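# Push the blue crate into the tunnel washer, then release

## Task

Get the blue crate into the tunnel washer and make sure neither gripper is still holding it at the end.

## Robot and tools

Robot: two arms, left_arm and right_arm, each with six revolute joints and a parallel gripper. The names are only labels. In the shared scene frame the origin sits on the table top midway between the arms, +x runs out over the table, +z points up, and left_arm is on the +y side.

Tool execute_actions, argument "actions": a list holding one action, one wait, or nothing.
- Empty list {"actions": []}: no command; it just reports the current state.
- Action {"rows": [[...]], "steps": N}: N is 1 to 15 control steps of 1/30 s each, default 15. Each row is used for one step, and the final row repeats if rows are fewer than steps.
- Wait {"steps": N} with no rows: N up to 300. It returns once N steps have gone by since the previous result, and your reply time counts toward them.
- Optional "pictures": true/false decides whether camera images come back. They are included by default.
A refused call sends nothing to the robot.

Row layout: one flat list of 14 numbers covering both arms, even if only one moves. The first 7 are left_arm: waist, shoulder, elbow, wrist pitch, wrist yaw, wrist roll (absolute target joint angles in radians, in the same form as the Joint positions line), then gripper opening. The last 7 are the same for right_arm. Stated joint ranges per arm: waist -2.618 to 3.054, shoulder 0.000 to 3.142, elbow 0.000 to 3.142, wrist pitch -1.571 to 1.571, wrist yaw -1.571 to 1.571, wrist roll -2.094 to 2.094. A true end can sit up to 0.036 rad either side of these. A target more than 0.036 rad beyond an end, and also beyond the joint's last reported angle, makes the call refused. A target past the real end is clipped to that end, and the result may then print "joint sent to its limit", possibly about an earlier action. If that line is missing, it does not prove the joint has more room. Opening is absolute on a scale of -1 (closed) to +1 (fully open, a pad gap of 0.094 m).

Motion limits: on every step each joint's target is held within a lead of its measured angle. The lead is 0.202 rad for the waist, 0.258 for the shoulder, 0.238 for the elbow, 0.573 for wrist pitch, and 0.522 for wrist yaw and roll. If the targets would put a gripper more than 70 mm from where it is, the whole arm's targets are pulled back toward the measured angles. So a distant target is reached gradually. Between calls the arms keep heading to the last row sent until they have all nearly stopped, or until some step is HELD. After that only a new action moves them further. Fingers that are already moving finish their motion.

Result lines: the state line gives, for each arm, end_effector_position (metres, scene frame) and end_effector_quat_wxyz. This point sits between the finger pads, about 1 cm short of the fingertips. Fingers point along the gripper's +z and close along its y. The printed positions can be off, more so at long reach. Joint positions and Joint velocities list each arm's joints in column order (rad, rad/s) plus the pad gap (m, m/s). grip_measured is the measured opening on the command scale, possibly off by about 1 mm, with a fixed bias per gripper. Away from ±1, fingers go to where grip_measured would equal your command. To hold something, command about 0.03 below grip_measured; a smaller difference gives a lighter grip. Pad force tops out near 50–62 N, less on very thin parts, with a brief spike on first contact. "joint command not followed" means a clearance check changed or blocked that arm's joint targets on some steps; the rest of the row still ran. HELD marks steps on which your row was not sent, in full or in part. Joint torques are the full drive output, nonzero even in free air, and carry offsets, scale errors and noise. MOTOR HOT appears from 75 °C. At 90 °C that arm pauses for 10 s, and at 100 °C it goes limp and drops what it holds. Both are reported as OVER-TEMPERATURE FAULT. Holding loads, even while you are thinking, heats the motors.

Tool zoom_image: {"camera": name, "region": [x0, y0, x1, y1]} in pixels of that camera's latest image, with (0,0) at the top-left and at most 504 by 504. Cameras: cam_high, cam_low, cam_left_wrist, cam_right_wrist, each 504x504. Calibration (K, distortion, T_world_to_cam) maps the scene frame to each camera. Fixed cameras may be a few degrees and millimetres off, and wrist-camera poses follow the reported joints.

Tool finished_scene: {"scene": number of the current scene}. Call it only once the crate is in the washer, both grippers have let go, and the setup is settled. Replying without any tool call ends everything.

Cautions: time passes while you think and write. Do not let the arms collide or press on each other. Do not knock or push any rigid object out of the work area. Avoid dropping, slipping, slamming, or shoving objects hard. Expect occasional brief disturbances on a held part or on loose objects. Smooth, low-effort, quick motion is preferred.

Each tool is called after "Call:" in YAML: its name, and indented under it one key for each argument.

## Session

Call:
execute_actions:
  actions: []

Scene clock: 0.00 s of 4200.00 s.
left_arm: end_effector_position=(+0.5667, +0.2621, +0.3528) grip_measured=+1.000 end_effector_quat_wxyz=(+0.614, +0.424, +0.629, -0.218) | right_arm: end_effector_position=(+0.6016, -0.5328, +0.1591) grip_measured=+1.000 end_effector_quat_wxyz=(+0.685, -0.272, +0.673, -0.068)
Joint positions: left_arm=[ 0.177  2.017  1.944 -0.205  0.988  0.485  0.094] | right_arm=[-0.667  2.505  1.852  0.573 -0.844 -0.543  0.094]
Joint velocities: left_arm=[-0.022  0.002 -0.022  0.037 -0.037 -0.051  0.   ] | right_arm=[-0.032 -0.002 -0.022 -0.037 -0.051  0.022  0.   ]
Joint torques (N m, as the arm reports them, + toward a larger angle): no reading
Motor temperatures (°C, as the motors report them): left_arm=[27 25 26 26 25 28] | right_arm=[28 28 26 26 28 27]

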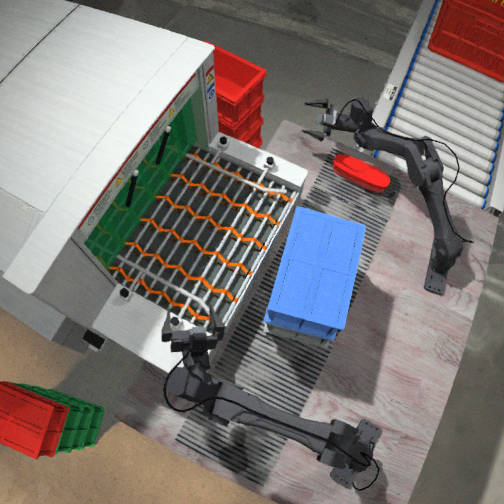

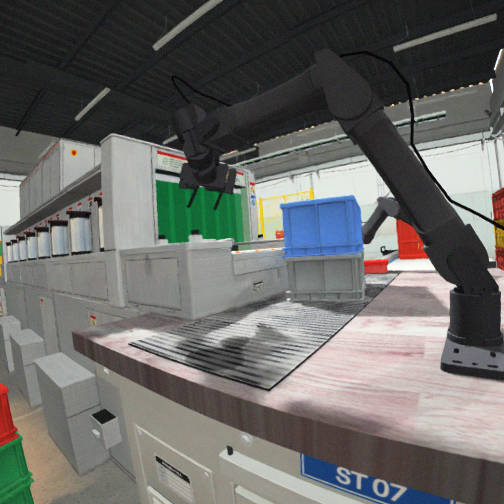

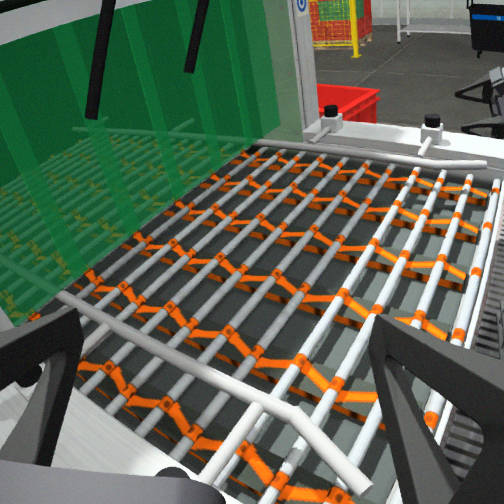

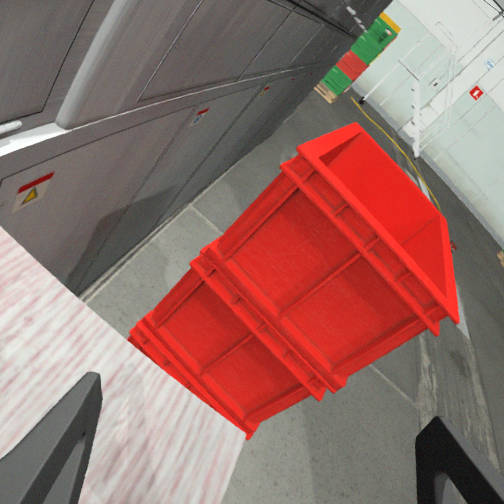

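Call:
execute_actions:
  actions:
    - {"rows":[[0.177,2.017,1.944,-0.2,0.99,0.48,1,-0.667,1.2,1.2,0,0,0,-1]]}
  pictures: false

Call:
execute_actions:
  actions:
    - {"steps":60}

Scene clock: 5.30 s of 4200.00 s.
left_arm: end_effector_position=(+0.5667, +0.2621, +0.3528) grip_measured=+1.000 end_effector_quat_wxyz=(+0.614, +0.424, +0.629, -0.218) | right_arm: end_effector_position=(+0.4134, -0.5526, +0.2737) grip_measured=-0.989 end_effector_quat_wxyz=(+0.566, +0.181, +0.791, -0.142)
Joint positions: left_arm=[ 0.177  2.017  1.944 -0.205  0.988  0.485  0.094] | right_arm=[-0.664  1.56   1.202  0.033 -0.082 -0.049  0.001]
Joint velocities: left_arm=[ 0.002 -0.007 -0.002  0.051  0.007  0.037  0.   ] | right_arm=[-0.017 -1.57   0.007 -0.007  0.374  0.168  0.   ]
Joint torques (N m, as the arm reports them, + toward a larger angle): left_arm=[  0.09 -10.82   6.64   1.56   0.16  -0.07] | right_arm=[-0.19 -9.36  7.21  1.89  0.03  0.08]
Motor temperatures (°C, as the motors report them): left_arm=[27 27 27 27 25 28] | right_arm=[28 36 27 27 29 27]
Steps of this call (steps 1 to 144: nothing new was sent; steps 145 to 159: all 15 steps of this action). Readings (joint positions):
145: left_arm=[0.177 2.017 1.944 -0.205 0.988 0.485] | right_arm=[-0.665 2.467 1.807 0.511 -0.764 -0.467]
146: left_arm=[0.177 2.017 1.944 -0.205 0.988 0.485] | right_arm=[-0.664 2.396 1.715 0.407 -0.665 -0.379]
148: left_arm=[0.177 2.017 1.944 -0.205 0.988 0.485] | right_arm=[-0.664 2.254 1.547 0.265 -0.483 -0.256]
152: left_arm=[0.177 2.017 1.944 -0.205 0.988 0.485] | right_arm=[-0.664 1.956 1.260 0.106 -0.217 -0.118]
159: the state above

Scene clock: 7.30 s of 4200.00 s.
left_arm: end_effector_position=(+0.5667, +0.2621, +0.3528) grip_measured=+1.000 end_effector_quat_wxyz=(+0.614, +0.424, +0.629, -0.218) | right_arm: end_effector_position=(+0.3344, -0.5189, +0.4325) grip_measured=-0.989 end_effector_quat_wxyz=(+0.688, +0.187, +0.673, -0.196)
Joint positions: left_arm=[ 0.177  2.017  1.944 -0.205  0.988  0.485  0.094] | right_arm=[-0.664  1.201  1.21   0.015 -0.008 -0.007  0.001]
Joint velocities: left_arm=[-0.007 -0.012 -0.017  0.066 -0.081  0.022  0.   ] | right_arm=[-0.012 -0.007  0.022  0.037 -0.081  0.007  0.001]
Joint torques (N m, as the arm reports them, + toward a larger angle): left_arm=[  0.12 -10.81   6.58   1.58   0.16  -0.06] | right_arm=[-0.28 -4.46  6.42  2.02  0.09  0.04]
Motor temperatures (°C, as the motors report them): left_arm=[27 28 28 27 25 28] | right_arm=[28 35 27 27 29 27]
Steps of this call (steps 1 to 45: the robot went on to your last target; steps 46 to 60: nothing new was sent). Readings (joint positions):
1: left_arm=[0.177 2.017 1.944 -0.205 0.988 0.485] | right_arm=[-0.664 1.505 1.202 0.033 -0.073 -0.044]
2: left_arm=[0.177 2.017 1.944 -0.205 0.988 0.485] | right_arm=[-0.664 1.449 1.202 0.033 -0.065 -0.039]
4: left_arm=[0.177 2.017 1.944 -0.205 0.988 0.485] | right_arm=[-0.664 1.338 1.202 0.033 -0.050 -0.031]
8: left_arm=[0.177 2.017 1.944 -0.205 0.988 0.485] | right_arm=[-0.664 1.178 1.206 0.046 -0.025 -0.016]
60: the state above
All arms were judged still, so your last target was given up. Only a new action makes them travel on or press farther. Fingers that are still opening or closing keep moving.
camera_calibration (this result's frames):
cam_right_wrist: T_world_to_cam=[[-0.488803, -0.845785, 0.213821, -0.365647], [-0.5826, 0.134043, -0.801629, 0.65706], [0.649345, -0.516412, -0.558275, -0.144275], [0, 0, 0, 1]] pos_world=[0.297758, -0.471838, 0.524357]

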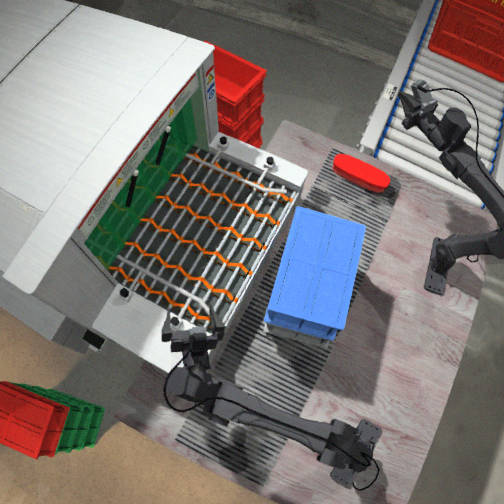

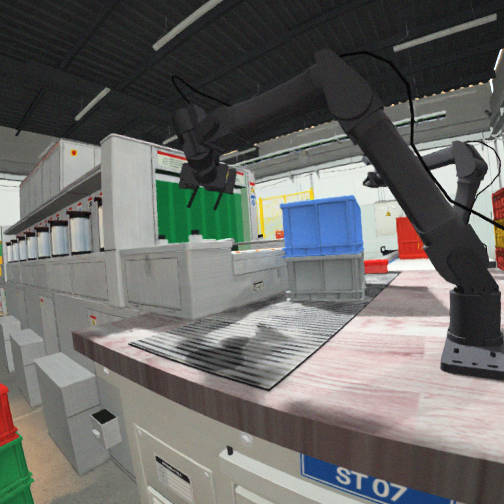

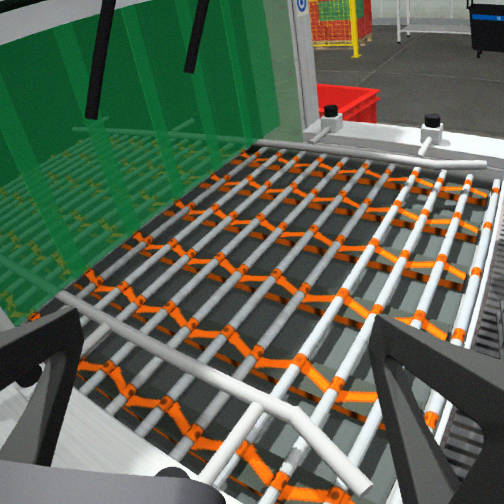

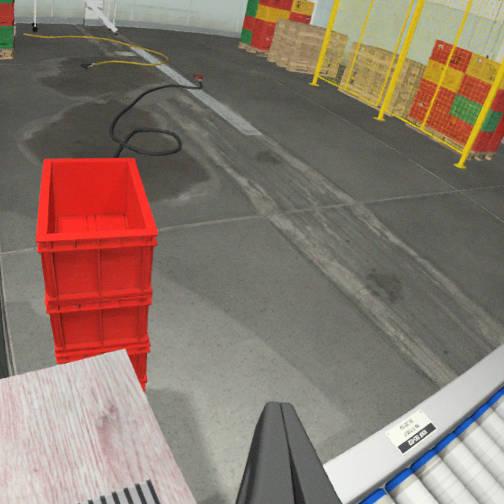

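Call:
execute_actions:
  actions:
    - {"rows":[[0.177,2.017,1.944,-0.2,0.99,0.48,1,1.2,1.2,1.2,0,0,0,-1]]}
  pictures: false

Call:
execute_actions:
  actions:
    - {"steps":60}

Scene clock: 11.37 s of 4200.00 s.
left_arm: end_effector_position=(+0.5667, +0.2621, +0.3528) grip_measured=+1.000 end_effector_quat_wxyz=(+0.614, +0.424, +0.629, -0.218) | right_arm: end_effector_position=(+0.3512, -0.1111, +0.4320) grip_measured=-0.989 end_effector_quat_wxyz=(+0.696, -0.163, +0.681, +0.163)
Joint positions: left_arm=[ 0.177  2.017  1.944 -0.205  0.988  0.485  0.094] | right_arm=[ 0.361  1.201  1.21   0.013  0.003 -0.004  0.001]
Joint velocities: left_arm=[ 0.017 -0.002 -0.007  0.081  0.007  0.066  0.   ] | right_arm=[ 2.054  0.002  0.012  0.037 -0.11   0.007 -0.001]
Joint torques (N m, as the arm reports them, + toward a larger angle): left_arm=[  0.07 -10.78   6.63   1.58   0.17  -0.06] | right_arm=[ 0.18 -4.54  6.4   2.07 -0.07 -0.02]
Motor temperatures (°C, as the motors report them): left_arm=[27 29 28 27 25 28] | right_arm=[28 34 28 28 29 27]
Steps of this call (steps 1 to 107: nothing new was sent; steps 108 to 122: all 15 steps of this action). Readings (joint positions):
108: left_arm=[0.177 2.017 1.944 -0.205 0.988 0.485] | right_arm=[-0.641 1.201 1.210 0.015 0.007 -0.005]
109: left_arm=[0.177 2.017 1.944 -0.205 0.988 0.485] | right_arm=[-0.590 1.201 1.210 0.015 0.017 -0.005]
111: left_arm=[0.177 2.017 1.944 -0.205 0.988 0.485] | right_arm=[-0.451 1.201 1.210 0.013 0.015 -0.005]
115: left_arm=[0.177 2.017 1.944 -0.205 0.988 0.485] | right_arm=[-0.156 1.201 1.210 0.013 0.008 -0.005]
122: the state above

Scene clock: 13.37 s of 4200.00 s.
left_arm: end_effector_position=(+0.5667, +0.2621, +0.3528) grip_measured=+1.000 end_effector_quat_wxyz=(+0.614, +0.424, +0.629, -0.218) | right_arm: end_effector_position=(+0.0812, +0.1049, +0.4320) grip_measured=-0.989 end_effector_quat_wxyz=(+0.564, -0.432, +0.551, +0.438)
Joint positions: left_arm=[ 0.177  2.017  1.944 -0.205  0.988  0.485  0.094] | right_arm=[ 1.21   1.201  1.21   0.013 -0.008 -0.004  0.001]
Joint velocities: left_arm=[-0.012  0.012  0.007  0.022 -0.007  0.022  0.   ] | right_arm=[-0.012  0.007 -0.012 -0.007  0.007  0.022 -0.   ]
Joint torques (N m, as the arm reports them, + toward a larger angle): left_arm=[  0.1  -10.82   6.57   1.58   0.17  -0.07] | right_arm=[-0.84 -4.45  6.44  2.06  0.08  0.05]
Motor temperatures (°C, as the motors report them): left_arm=[27 30 28 28 25 28] | right_arm=[28 33 28 28 29 27]
Steps of this call (steps 1 to 30: the robot went on to your last target; steps 31 to 60: nothing new was sent). Readings (joint positions):
1: left_arm=[0.177 2.017 1.944 -0.205 0.988 0.485] | right_arm=[0.435 1.201 1.210 0.013 0.002 -0.004]
2: left_arm=[0.177 2.017 1.944 -0.205 0.988 0.485] | right_arm=[0.509 1.201 1.210 0.013 0.002 -0.004]
4: left_arm=[0.177 2.017 1.944 -0.205 0.988 0.485] | right_arm=[0.657 1.201 1.210 0.013 0.002 -0.004]
8: left_arm=[0.177 2.017 1.944 -0.205 0.988 0.485] | right_arm=[0.953 1.201 1.210 0.013 0.001 -0.004]
60: the state above
All arms were judged still, so your last target was given up. Only a new action makes them travel on or press farther. Fingers that are still opening or closing keep moving.
camera_calibration (this result's frames):
cam_right_wrist: T_world_to_cam=[[0.953776, -0.21347, 0.211524, -0.144177], [0.044004, -0.597069, -0.800982, 0.451097], [0.29728, 0.773265, -0.560077, 0.236075], [0, 0, 0, 1]] pos_world=[0.0474825, 0.0560101, 0.524037]

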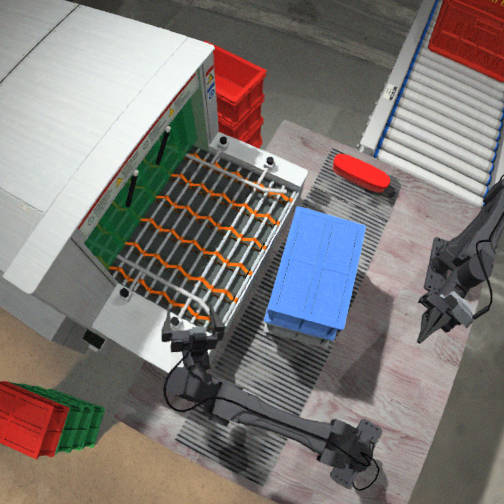

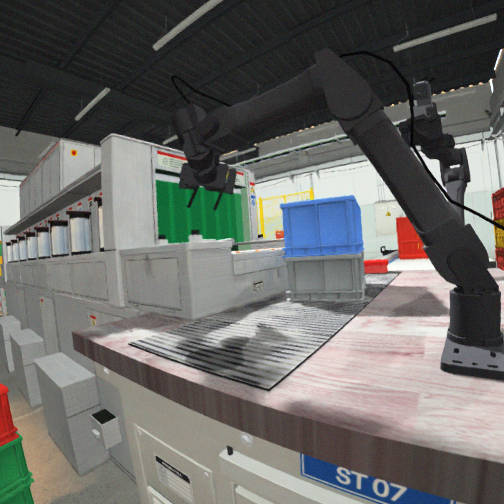

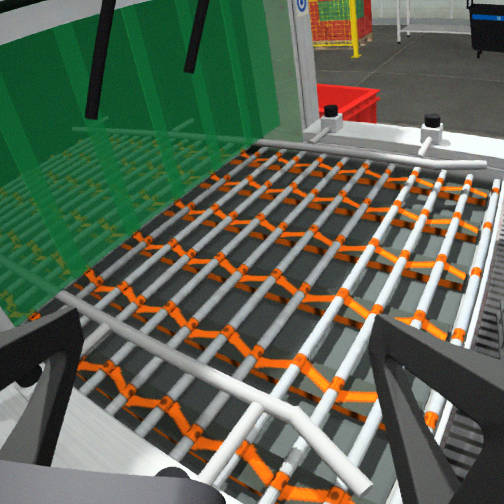

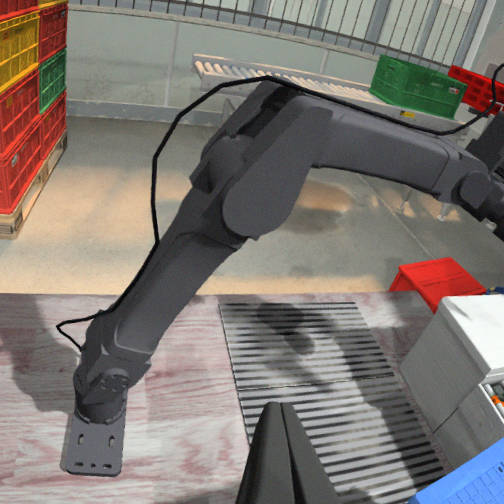

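Call:
execute_actions:
  actions:
    - {"rows":[[0.177,2.017,1.944,-0.2,0.99,0.48,1,1.2,1.3,0.9,0,0,0,-1]]}
  pictures: false

Call:
execute_actions:
  actions:
    - {"steps":20}

Scene clock: 18.07 s of 4200.00 s.
left_arm: end_effector_position=(+0.5667, +0.2621, +0.3528) grip_measured=+1.000 end_effector_quat_wxyz=(+0.614, +0.424, +0.629, -0.218) | right_arm: end_effector_position=(+0.0833, +0.1128, +0.2162) grip_measured=-0.989 end_effector_quat_wxyz=(+0.418, -0.522, +0.668, +0.326)
Joint positions: left_arm=[ 0.177  2.017  1.944 -0.205  0.988  0.485  0.094] | right_arm=[ 1.21   1.322  0.884 -0.015 -0.008 -0.004  0.001]
Joint velocities: left_arm=[-0.002 -0.012  0.002 -0.022 -0.066  0.007  0.   ] | right_arm=[-0.012 -0.066  0.002  0.11  -0.037 -0.007 -0.001]
Joint torques (N m, as the arm reports them, + toward a larger angle): left_arm=[  0.11 -10.84   6.62   1.57   0.15  -0.06] | right_arm=[-0.81 -7.22  8.64  2.1   0.07  0.01]
Motor temperatures (°C, as the motors report them): left_arm=[27 31 29 28 25 28] | right_arm=[28 33 28 29 29 27]
Steps of this call (steps 1 to 126: nothing new was sent; steps 127 to 141: all 15 steps of this action). Readings (joint positions):
127: left_arm=[0.177 2.017 1.944 -0.205 0.988 0.485] | right_arm=[1.210 1.203 1.193 0.028 -0.008 -0.004]
128: left_arm=[0.177 2.017 1.944 -0.205 0.988 0.485] | right_arm=[1.210 1.203 1.168 0.045 -0.008 -0.004]
130: left_arm=[0.177 2.017 1.944 -0.205 0.988 0.485] | right_arm=[1.210 1.215 1.102 0.052 -0.008 -0.004]
134: left_arm=[0.177 2.017 1.944 -0.205 0.988 0.485] | right_arm=[1.210 1.273 0.955 0.042 -0.008 -0.004]
141: the state above

Scene clock: 18.73 s of 4200.00 s.
left_arm: end_effector_position=(+0.5667, +0.2621, +0.3528) grip_measured=+1.000 end_effector_quat_wxyz=(+0.614, +0.424, +0.629, -0.218) | right_arm: end_effector_position=(+0.0834, +0.1131, +0.2186) grip_measured=-0.989 end_effector_quat_wxyz=(+0.421, -0.520, +0.666, +0.328)
Joint positions: left_arm=[ 0.177  2.017  1.944 -0.205  0.988  0.485  0.094] | right_arm=[ 1.21   1.32   0.884 -0.009 -0.008 -0.004  0.001]
Joint velocities: left_arm=[-0.012 -0.002  0.002  0.022 -0.022 -0.007  0.   ] | right_arm=[-0.007 -0.002  0.002 -0.037 -0.007 -0.022  0.   ]
Joint torques (N m, as the arm reports them, + toward a larger angle): left_arm=[  0.08 -10.83   6.65   1.59   0.17  -0.07] | right_arm=[-0.79 -7.17  8.64  2.22  0.08  0.01]
Motor temperatures (°C, as the motors report them): left_arm=[27 31 29 28 25 28] | right_arm=[28 33 28 29 29 27]
Steps of this call (steps 1 to 15: the robot went on to your last target; steps 16 to 20: nothing new was sent). Readings (joint positions):
1: left_arm=[0.177 2.017 1.944 -0.205 0.988 0.485] | right_arm=[1.210 1.321 0.884 -0.013 -0.008 -0.004]
2: left_arm=[0.177 2.017 1.944 -0.205 0.988 0.485] | right_arm=[1.210 1.320 0.884 -0.012 -0.008 -0.004]
4: left_arm=[0.177 2.017 1.944 -0.205 0.988 0.485] | right_arm=[1.210 1.320 0.884 -0.010 -0.008 -0.004]
8: left_arm=[0.177 2.017 1.944 -0.205 0.988 0.485] | right_arm=[1.210 1.320 0.884 -0.009 -0.008 -0.004]
20: the state above
All arms were judged still, so your last target was given up. Only a new action makes them travel on or press farther. Fingers that are still opening or closing keep moving.
camera_calibration (this result's frames):
cam_right_wrist: T_world_to_cam=[[0.976677, -0.125323, 0.174344, -0.103136], [-0.0314139, -0.886652, -0.461369, 0.249766], [0.212403, 0.445132, -0.86991, 0.221475], [0, 0, 0, 1]] pos_world=[0.0615351, 0.109944, 0.325878]

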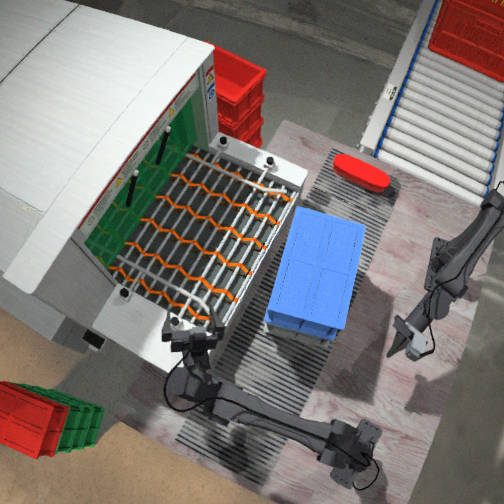

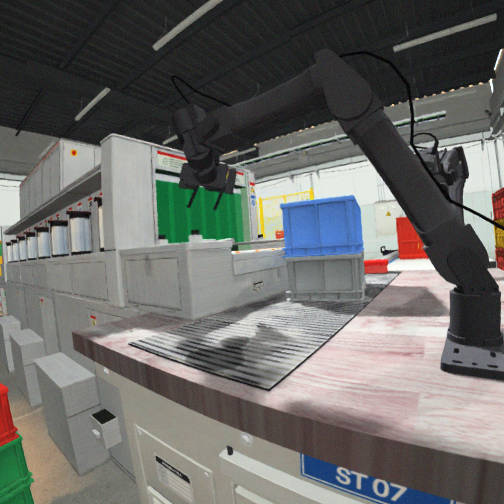

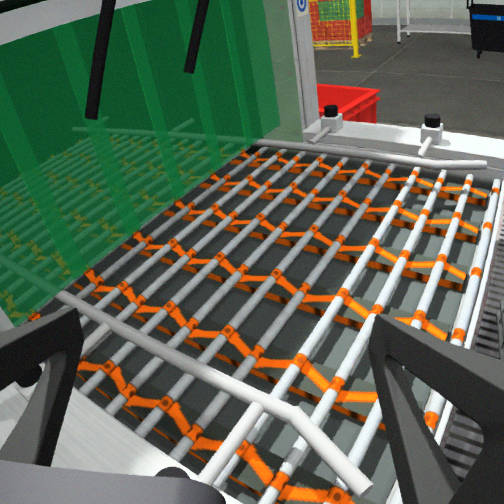

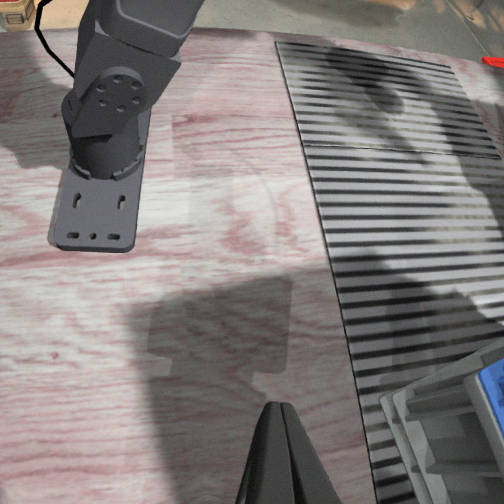

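Call:
execute_actions:
  actions:
    - {"rows":[[0.177,2.017,1.944,-0.2,0.99,0.48,1,1.2,1.3,0.98,0,0,0,-1],[0.177,2.017,1.944,-0.2,0.99,0.48,1,1.2,1.3,0.98,0,0,0,-1],[0.177,2.017,1.944,-0.2,0.99,0.48,1,1.2,1.3,0.98,0,0,0,-1],[0.177,2.017,1.944,-0.2,0.99,0.48,1,0.75,1.4,1.05,0,0,0,-1]]}

Scene clock: 22.77 s of 4200.00 s.
left_arm: end_effector_position=(+0.5667, +0.2621, +0.3528) grip_measured=+1.000 end_effector_quat_wxyz=(+0.614, +0.424, +0.629, -0.218) | right_arm: end_effector_position=(+0.2805, +0.0439, +0.2575) grip_measured=-0.990 end_effector_quat_wxyz=(+0.516, -0.341, +0.750, +0.233)
Joint positions: left_arm=[ 0.177  2.017  1.944 -0.205  0.988  0.485  0.094] | right_arm=[ 0.74   1.401  1.032  0.003 -0.005 -0.004  0.   ]
Joint velocities: left_arm=[-0.007  0.017 -0.007 -0.007 -0.11  -0.051  0.   ] | right_arm=[ 0.027  0.002  0.007 -0.022  0.095 -0.066  0.   ]
Joint torques (N m, as the arm reports them, + toward a larger angle): left_arm=[  0.1  -10.83   6.61   1.59   0.17  -0.06] | right_arm=[ 0.57 -6.7   8.9   2.14 -0.13  0.04]
Motor temperatures (°C, as the motors report them): left_arm=[27 31 29 28 25 28] | right_arm=[28 33 29 30 29 27]
Steps of this call (steps 1 to 106: nothing new was sent; steps 107 to 121: all 15 steps of this action). Readings (joint positions):
107: left_arm=[0.177 2.017 1.944 -0.205 0.988 0.485] | right_arm=[1.210 1.320 0.894 -0.017 -0.007 -0.004]
108: left_arm=[0.177 2.017 1.944 -0.205 0.988 0.485] | right_arm=[1.210 1.321 0.909 -0.023 -0.007 -0.004]
110: left_arm=[0.177 2.017 1.944 -0.205 0.988 0.485] | right_arm=[1.193 1.326 0.950 -0.021 -0.018 -0.005]
114: left_arm=[0.177 2.017 1.944 -0.205 0.988 0.485] | right_arm=[0.982 1.380 1.029 0.010 -0.021 -0.005]
121: the state above
camera_calibration (this result's frames):
cam_right_wrist: T_world_to_cam=[[0.802731, -0.567044, 0.184619, -0.245534], [-0.405762, -0.746231, -0.527727, 0.328471], [0.437013, 0.348711, -0.829108, 0.17504], [0, 0, 0, 1]] pos_world=[0.253885, 0.0448485, 0.3638]

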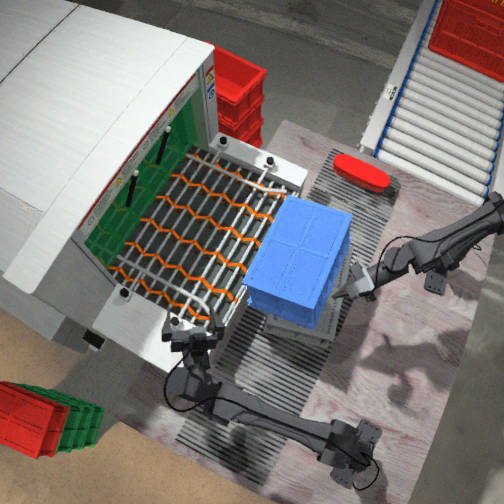

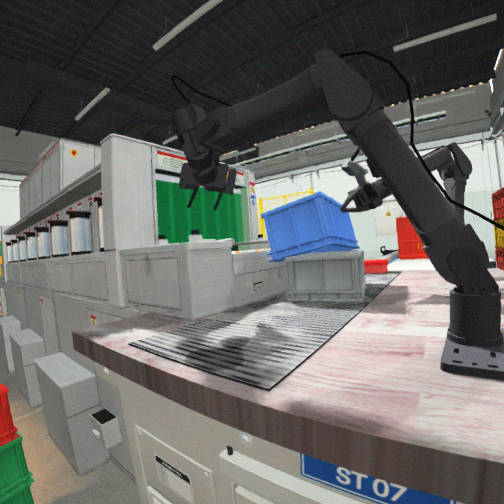

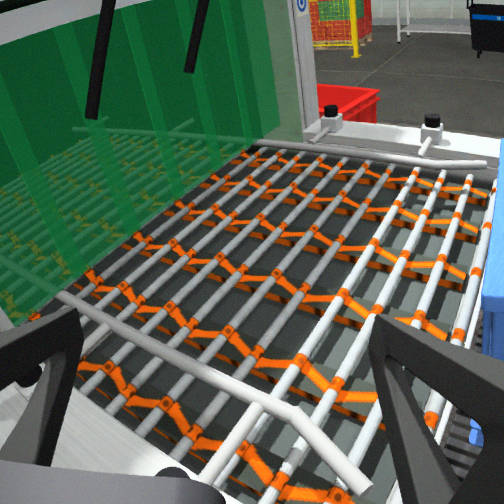

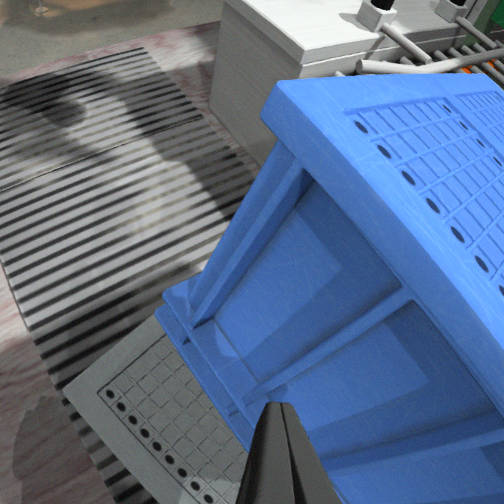

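Moving; continue.

Call:
execute_actions:
  actions:
    - {"rows":[[0.177,2.017,1.944,-0.2,0.99,0.48,1,0.45,1.6,1.25,0,0,0,-1]]}

Scene clock: 24.93 s of 4200.00 s.
left_arm: end_effector_position=(+0.5667, +0.2621, +0.3528) grip_measured=+1.000 end_effector_quat_wxyz=(+0.614, +0.424, +0.629, -0.218) | right_arm: end_effector_position=(+0.3898, -0.0016, +0.3145) grip_measured=-0.991 end_effector_quat_wxyz=(+0.586, -0.256, +0.738, +0.217)
Joint positions: left_arm=[ 0.177  2.017  1.944 -0.205  0.988  0.485  0.094] | right_arm=[ 0.487  1.549  1.256  0.07  -0.092  0.     0.   ]
Joint velocities: left_arm=[-0.017  0.012 -0.002  0.051 -0.007 -0.037  0.   ] | right_arm=[-0.002 -0.002  0.012  0.066  0.037  0.051  0.   ]
Joint torques (N m, as the arm reports them, + toward a larger angle): left_arm=[  0.05 -10.82   6.65   1.58   0.17  -0.06] | right_arm=[-2.78 -3.77  6.79  1.39  0.92 -0.02]
Motor temperatures (°C, as the motors report them): left_arm=[27 32 29 29 25 28] | right_arm=[28 33 30 30 29 27]
Steps of this call (steps 1 to 15: the robot went on to your last target; steps 16 to 50: nothing new was sent; steps 51 to 65: all 15 steps of this action). Readings (joint positions):
51: left_arm=[0.177 2.017 1.944 -0.205 0.988 0.485] | right_arm=[0.728 1.418 1.055 -0.011 -0.012 -0.004]
52: left_arm=[0.177 2.017 1.944 -0.205 0.988 0.485] | right_arm=[0.699 1.456 1.100 -0.014 -0.018 -0.004]
54: left_arm=[0.177 2.017 1.944 -0.205 0.988 0.485] | right_arm=[0.619 1.525 1.175 0.003 -0.074 -0.003]
58: left_arm=[0.177 2.017 1.944 -0.205 0.988 0.485] | right_arm=[0.521 1.548 1.244 0.044 -0.109 -0.000]
65: the state above
camera_calibration (this result's frames):
cam_right_wrist: T_world_to_cam=[[0.677413, -0.714524, 0.174832, -0.317965], [-0.4693, -0.602813, -0.645271, 0.430919], [0.566453, 0.355066, -0.74368, 0.113033], [0, 0, 0, 1]] pos_world=[0.353596, -0.00756383, 0.417711]

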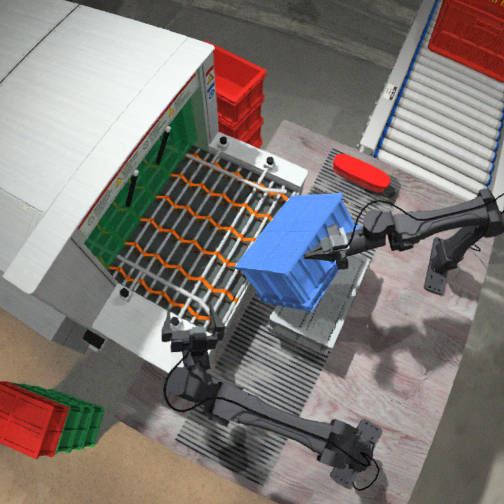

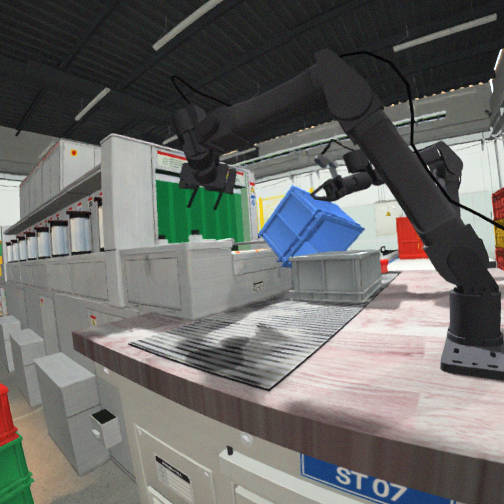

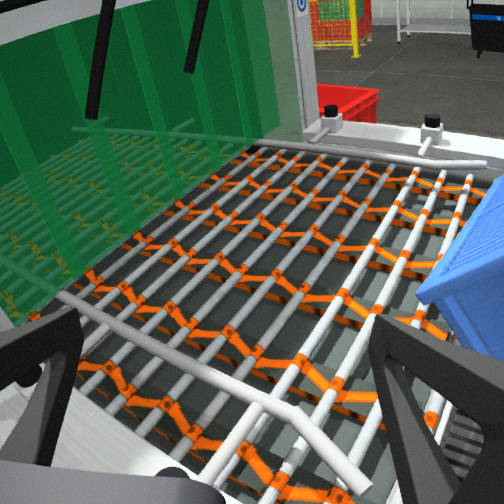

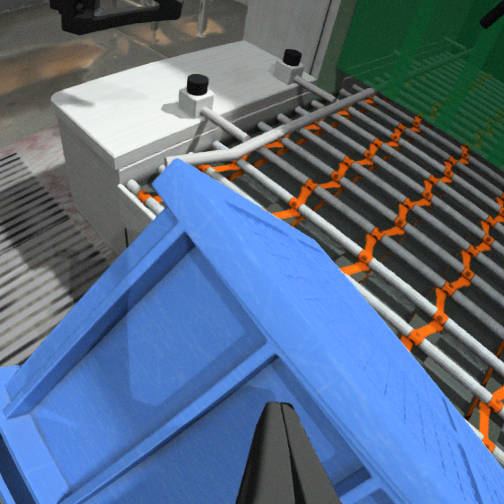

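Call:
execute_actions:
  actions:
    - {"rows":[[0.177,2.017,1.944,-0.2,0.99,0.48,1,0.9,1.35,1.0,0,0,0,-1]]}

Scene clock: 27.67 s of 4200.00 s.
left_arm: end_effector_position=(+0.5667, +0.2621, +0.3528) grip_measured=+1.000 end_effector_quat_wxyz=(+0.614, +0.424, +0.629, -0.218) | right_arm: end_effector_position=(+0.2130, +0.0868, +0.2586) grip_measured=-0.991 end_effector_quat_wxyz=(+0.496, -0.404, +0.715, +0.284)
Joint positions: left_arm=[ 0.177  2.017  1.944 -0.205  0.988  0.485  0.094] | right_arm=[ 0.911  1.377  1.007  0.015 -0.016  0.001  0.   ]
Joint velocities: left_arm=[ 0.007  0.007  0.022 -0.125  0.022  0.007  0.   ] | right_arm=[-0.061 -0.022  0.017 -0.037  0.139  0.007  0.   ]
Joint torques (N m, as the arm reports them, + toward a larger angle): left_arm=[  0.12 -10.87   6.63   1.57   0.16  -0.07] | right_arm=[-0.65 -8.43  6.87  1.98  0.03 -0.04]
Motor temperatures (°C, as the motors report them): left_arm=[27 32 30 29 25 28] | right_arm=[28 32 30 30 29 27]
Steps of this call (steps 1 to 15: the robot went on to your last target; steps 16 to 67: nothing new was sent; steps 68 to 82: all 15 steps of this action). Readings (joint positions):
68: left_arm=[0.177 2.017 1.944 -0.205 0.988 0.485] | right_arm=[0.503 1.530 1.232 0.086 -0.080 0.001]
69: left_arm=[0.177 2.017 1.944 -0.205 0.988 0.485] | right_arm=[0.530 1.493 1.180 0.086 -0.062 0.001]
71: left_arm=[0.177 2.017 1.944 -0.205 0.988 0.485] | right_arm=[0.624 1.422 1.085 0.064 -0.040 0.001]
75: left_arm=[0.177 2.017 1.944 -0.205 0.988 0.485] | right_arm=[0.863 1.377 1.013 0.028 -0.026 0.001]
82: the state above
camera_calibration (this result's frames):
cam_right_wrist: T_world_to_cam=[[0.891522, -0.416813, 0.177358, -0.19737], [-0.266604, -0.799361, -0.538465, 0.311388], [0.366213, 0.432769, -0.823771, 0.196844], [0, 0, 0, 1]] pos_world=[0.186891, 0.0814569, 0.364831]

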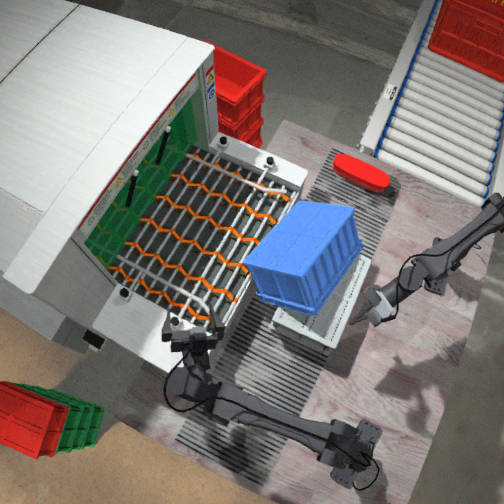

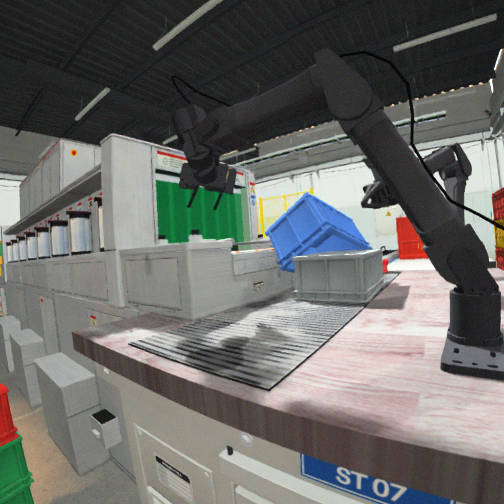

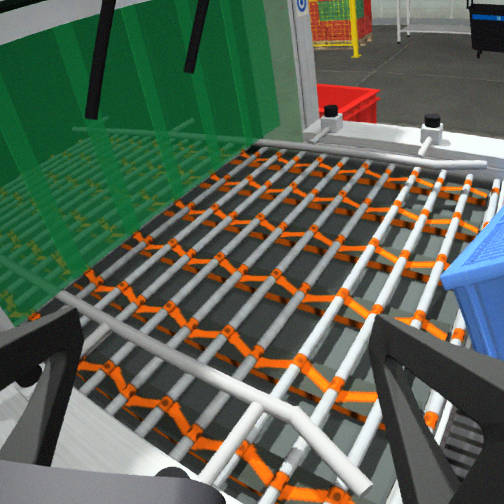

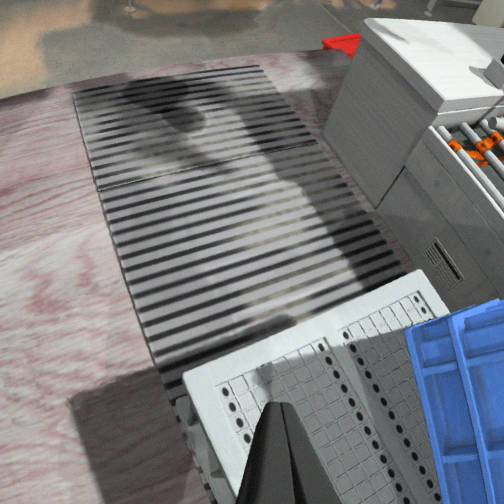

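Call:
execute_actions:
  actions:
    - {"rows":[[0.177,2.017,1.944,-0.2,0.99,0.48,1,0.5,1.6,1.12,0,0,0,-1]]}

Scene clock: 30.50 s of 4200.00 s.
left_arm: end_effector_position=(+0.5667, +0.2621, +0.3528) grip_measured=+1.000 end_effector_quat_wxyz=(+0.614, +0.424, +0.629, -0.218) | right_arm: end_effector_position=(+0.3121, +0.0500, +0.2163) grip_measured=-0.991 end_effector_quat_wxyz=(+0.448, -0.356, +0.770, +0.283)
Joint positions: left_arm=[ 0.177  2.017  1.944 -0.205  0.988  0.485  0.094] | right_arm=[ 0.609  1.566  1.101 -0.005 -0.252  0.004  0.   ]
Joint velocities: left_arm=[ 0.002 -0.007 -0.002  0.007  0.022  0.037  0.   ] | right_arm=[-0.032 -0.002  0.027 -0.095 -0.095 -0.051 -0.   ]
Joint torques (N m, as the arm reports them, + toward a larger angle): left_arm=[  0.12 -10.83   6.64   1.59   0.17  -0.07] | right_arm=[-7.81 -5.2   8.83  2.21  2.57 -0.06]
Motor temperatures (°C, as the motors report them): left_arm=[27 32 30 29 25 28] | right_arm=[28 33 30 30 29 27]
Steps of this call (steps 1 to 15: the robot went on to your last target; steps 16 to 70: nothing new was sent; steps 71 to 85: all 15 steps of this action). Readings (joint positions):
71: left_arm=[0.177 2.017 1.944 -0.205 0.988 0.485] | right_arm=[0.895 1.393 1.017 0.012 -0.016 0.000]
72: left_arm=[0.177 2.017 1.944 -0.205 0.988 0.485] | right_arm=[0.866 1.428 1.044 0.015 -0.021 -0.000]
74: left_arm=[0.177 2.017 1.944 -0.205 0.988 0.485] | right_arm=[0.780 1.507 1.084 0.029 -0.021 -0.000]
78: left_arm=[0.177 2.017 1.944 -0.205 0.988 0.485] | right_arm=[0.652 1.566 1.093 0.010 -0.151 0.004]
85: the state above
camera_calibration (this result's frames):
cam_right_wrist: T_world_to_cam=[[0.869578, -0.490404, 0.0577738, -0.257138], [-0.410049, -0.782327, -0.468854, 0.314535], [0.275126, 0.384015, -0.881384, 0.185018], [0, 0, 0, 1]] pos_world=[0.301673, 0.0489176, 0.325399]

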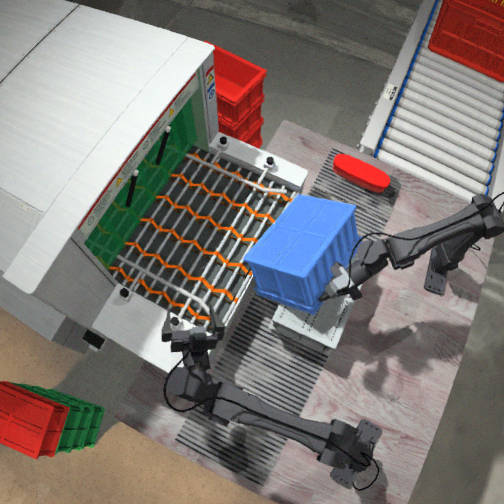

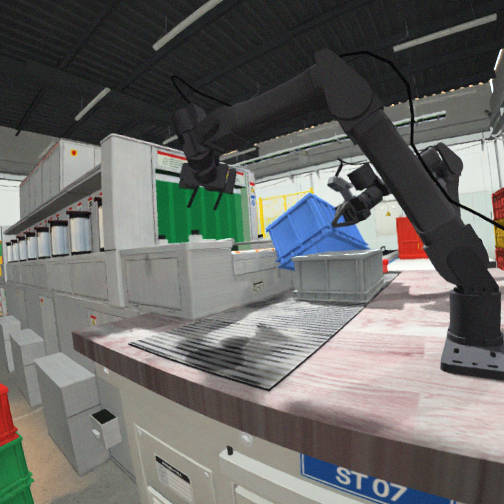

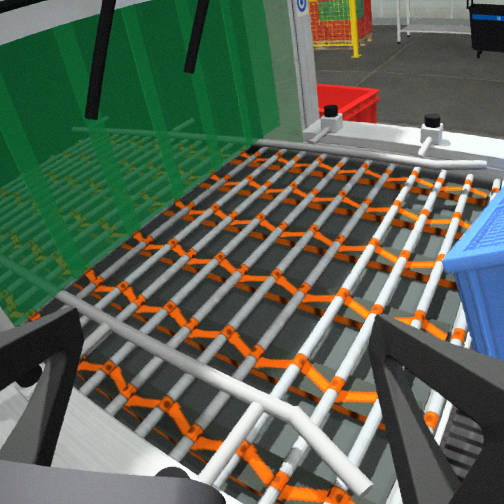

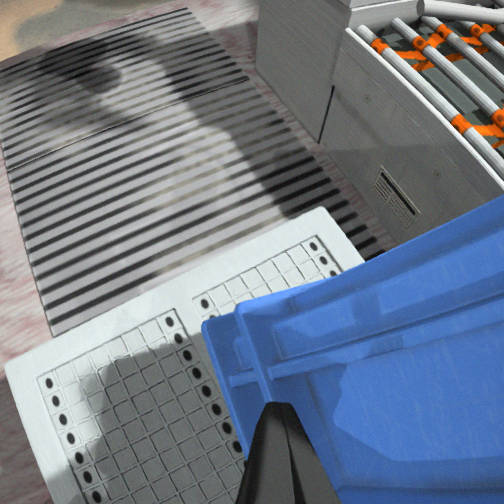

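Call:
execute_actions:
  actions:
    - {"rows":[[0.177,1.4,1.4,0,0,0,-1,0.8,1.4,1.03,0,0,0,-1]]}
  pictures: false

Call:
execute_actions:
  actions:
    - {"rows":[[-0.5,1.4,1.4,0.8,0,0,-1,0.8,1.4,1.03,0,0,0,-1]]}

Scene clock: 36.87 s of 4200.00 s.
left_arm: end_effector_position=(+0.4773, +0.3900, +0.4464) grip_measured=-0.989 end_effector_quat_wxyz=(+0.713, +0.013, +0.701, +0.010) | right_arm: end_effector_position=(+0.2545, +0.0660, +0.2602) grip_measured=-0.991 end_effector_quat_wxyz=(+0.507, -0.367, +0.735, +0.259)
Joint positions: left_arm=[0.173 1.39  1.406 0.001 0.073 0.031 0.001] | right_arm=[ 0.809  1.401  1.036  0.006 -0.019  0.003  0.   ]
Joint velocities: left_arm=[-0.012 -0.012 -0.002  0.168 -0.462 -0.168 -0.001] | right_arm=[-0.002 -0.007  0.017  0.007  0.11  -0.022 -0.   ]
Joint torques (N m, as the arm reports them, + toward a larger angle): left_arm=[ 0.41 -4.57  6.47  1.57 -0.09 -0.1 ] | right_arm=[-0.68 -6.56  6.9   2.08  0.04 -0.05]
Motor temperatures (°C, as the motors report them): left_arm=[27 33 30 29 25 28] | right_arm=[30 32 31 31 32 27]
Steps of this call (steps 1 to 30: the robot went on to your last target; steps 31 to 176: nothing new was sent; steps 177 to 191: all 15 steps of this action). Readings (joint positions):
177: left_arm=[0.175 1.981 1.888 -0.159 0.910 0.412] | right_arm=[0.632 1.546 1.089 -0.002 -0.236 0.004]
178: left_arm=[0.173 1.916 1.787 -0.131 0.802 0.330] | right_arm=[0.675 1.511 1.063 -0.004 -0.180 0.004]
180: left_arm=[0.173 1.768 1.594 -0.097 0.599 0.213] | right_arm=[0.770 1.448 1.036 -0.011 -0.123 0.004]
184: left_arm=[0.173 1.535 1.418 -0.092 0.320 0.114] | right_arm=[0.820 1.401 1.036 0.007 -0.069 0.003]
191: the state above

Scene clock: 37.37 s of 4200.00 s.
left_arm: end_effector_position=(+0.3686, +0.1439, +0.5857) grip_measured=-0.989 end_effector_quat_wxyz=(+0.862, +0.131, +0.422, -0.247) | right_arm: end_effector_position=(+0.2560, +0.0649, +0.2602) grip_measured=-0.991 end_effector_quat_wxyz=(+0.509, -0.364, +0.737, +0.256)
Joint positions: left_arm=[-0.459  1.412  1.392  0.675  0.013  0.013  0.001] | right_arm=[ 0.809  1.401  1.036  0.006 -0.008  0.003  0.   ]
Joint velocities: left_arm=[-1.277  0.002 -0.007  0.652  0.125 -0.037 -0.   ] | right_arm=[-0.002 -0.002 -0.007 -0.007  0.007  0.022  0.   ]
Joint torques (N m, as the arm reports them, + toward a larger angle): left_arm=[ 3.08 -6.32  7.16  1.6  -0.38 -0.11] | right_arm=[-0.73 -6.56  6.85  2.08  0.09 -0.04]
Motor temperatures (°C, as the motors report them): left_arm=[27 33 30 30 25 28] | right_arm=[30 32 31 31 32 27]
Steps of this call (steps 1 to 15: all 15 steps of this action). Readings (joint positions):
1: left_arm=[0.161 1.391 1.401 0.042 0.053 0.028] | right_arm=[0.809 1.401 1.036 0.006 -0.017 0.003]
2: left_arm=[0.137 1.398 1.395 0.100 0.038 0.025] | right_arm=[0.809 1.401 1.036 0.006 -0.015 0.003]
4: left_arm=[0.065 1.408 1.392 0.211 0.028 0.023] | right_arm=[0.809 1.401 1.036 0.006 -0.012 0.003]
8: left_arm=[-0.097 1.412 1.392 0.420 0.020 0.019] | right_arm=[0.809 1.401 1.036 0.006 -0.009 0.003]
15: the state above
camera_calibration (this result's frames):
cam_left_wrist: T_world_to_cam=[[-0.581259, -0.813718, -0.00122258, 0.322514], [0.163799, -0.115534, -0.979705, 0.556271], [0.797062, -0.569663, 0.200441, -0.212169], [0, 0, 0, 1]] pos_world=[0.265459, 0.205838, 0.587903]
cam_right_wrist: T_world_to_cam=[[0.840621, -0.511688, 0.177573, -0.22594], [-0.353854, -0.767051, -0.535182, 0.325594], [0.410054, 0.38705, -0.825862, 0.184176], [0, 0, 0, 1]] pos_world=[0.22962, 0.0628506, 0.366477]

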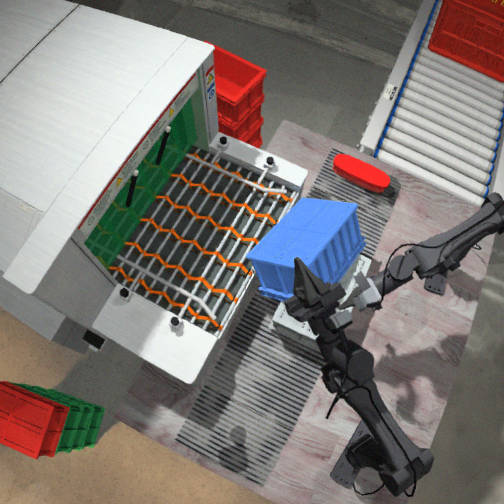

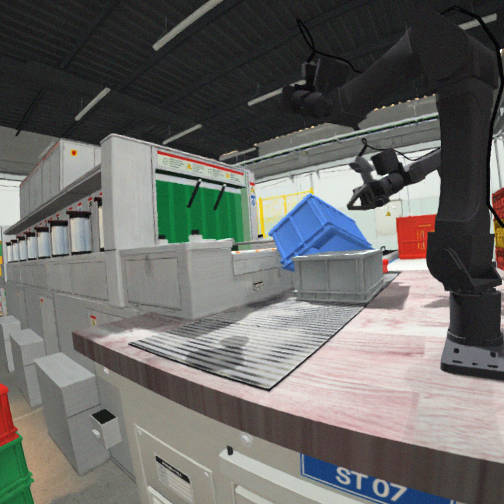

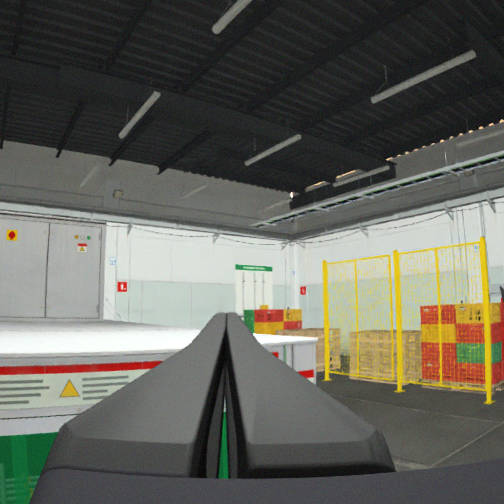

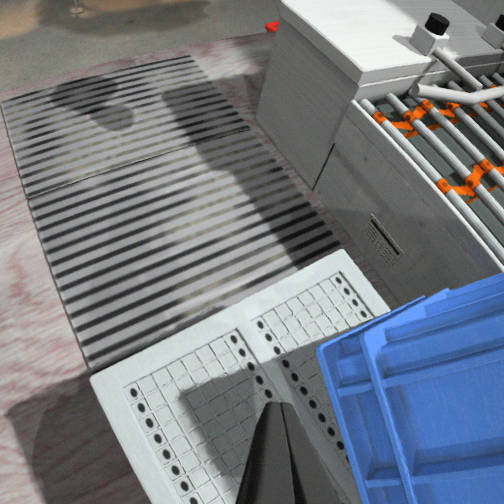

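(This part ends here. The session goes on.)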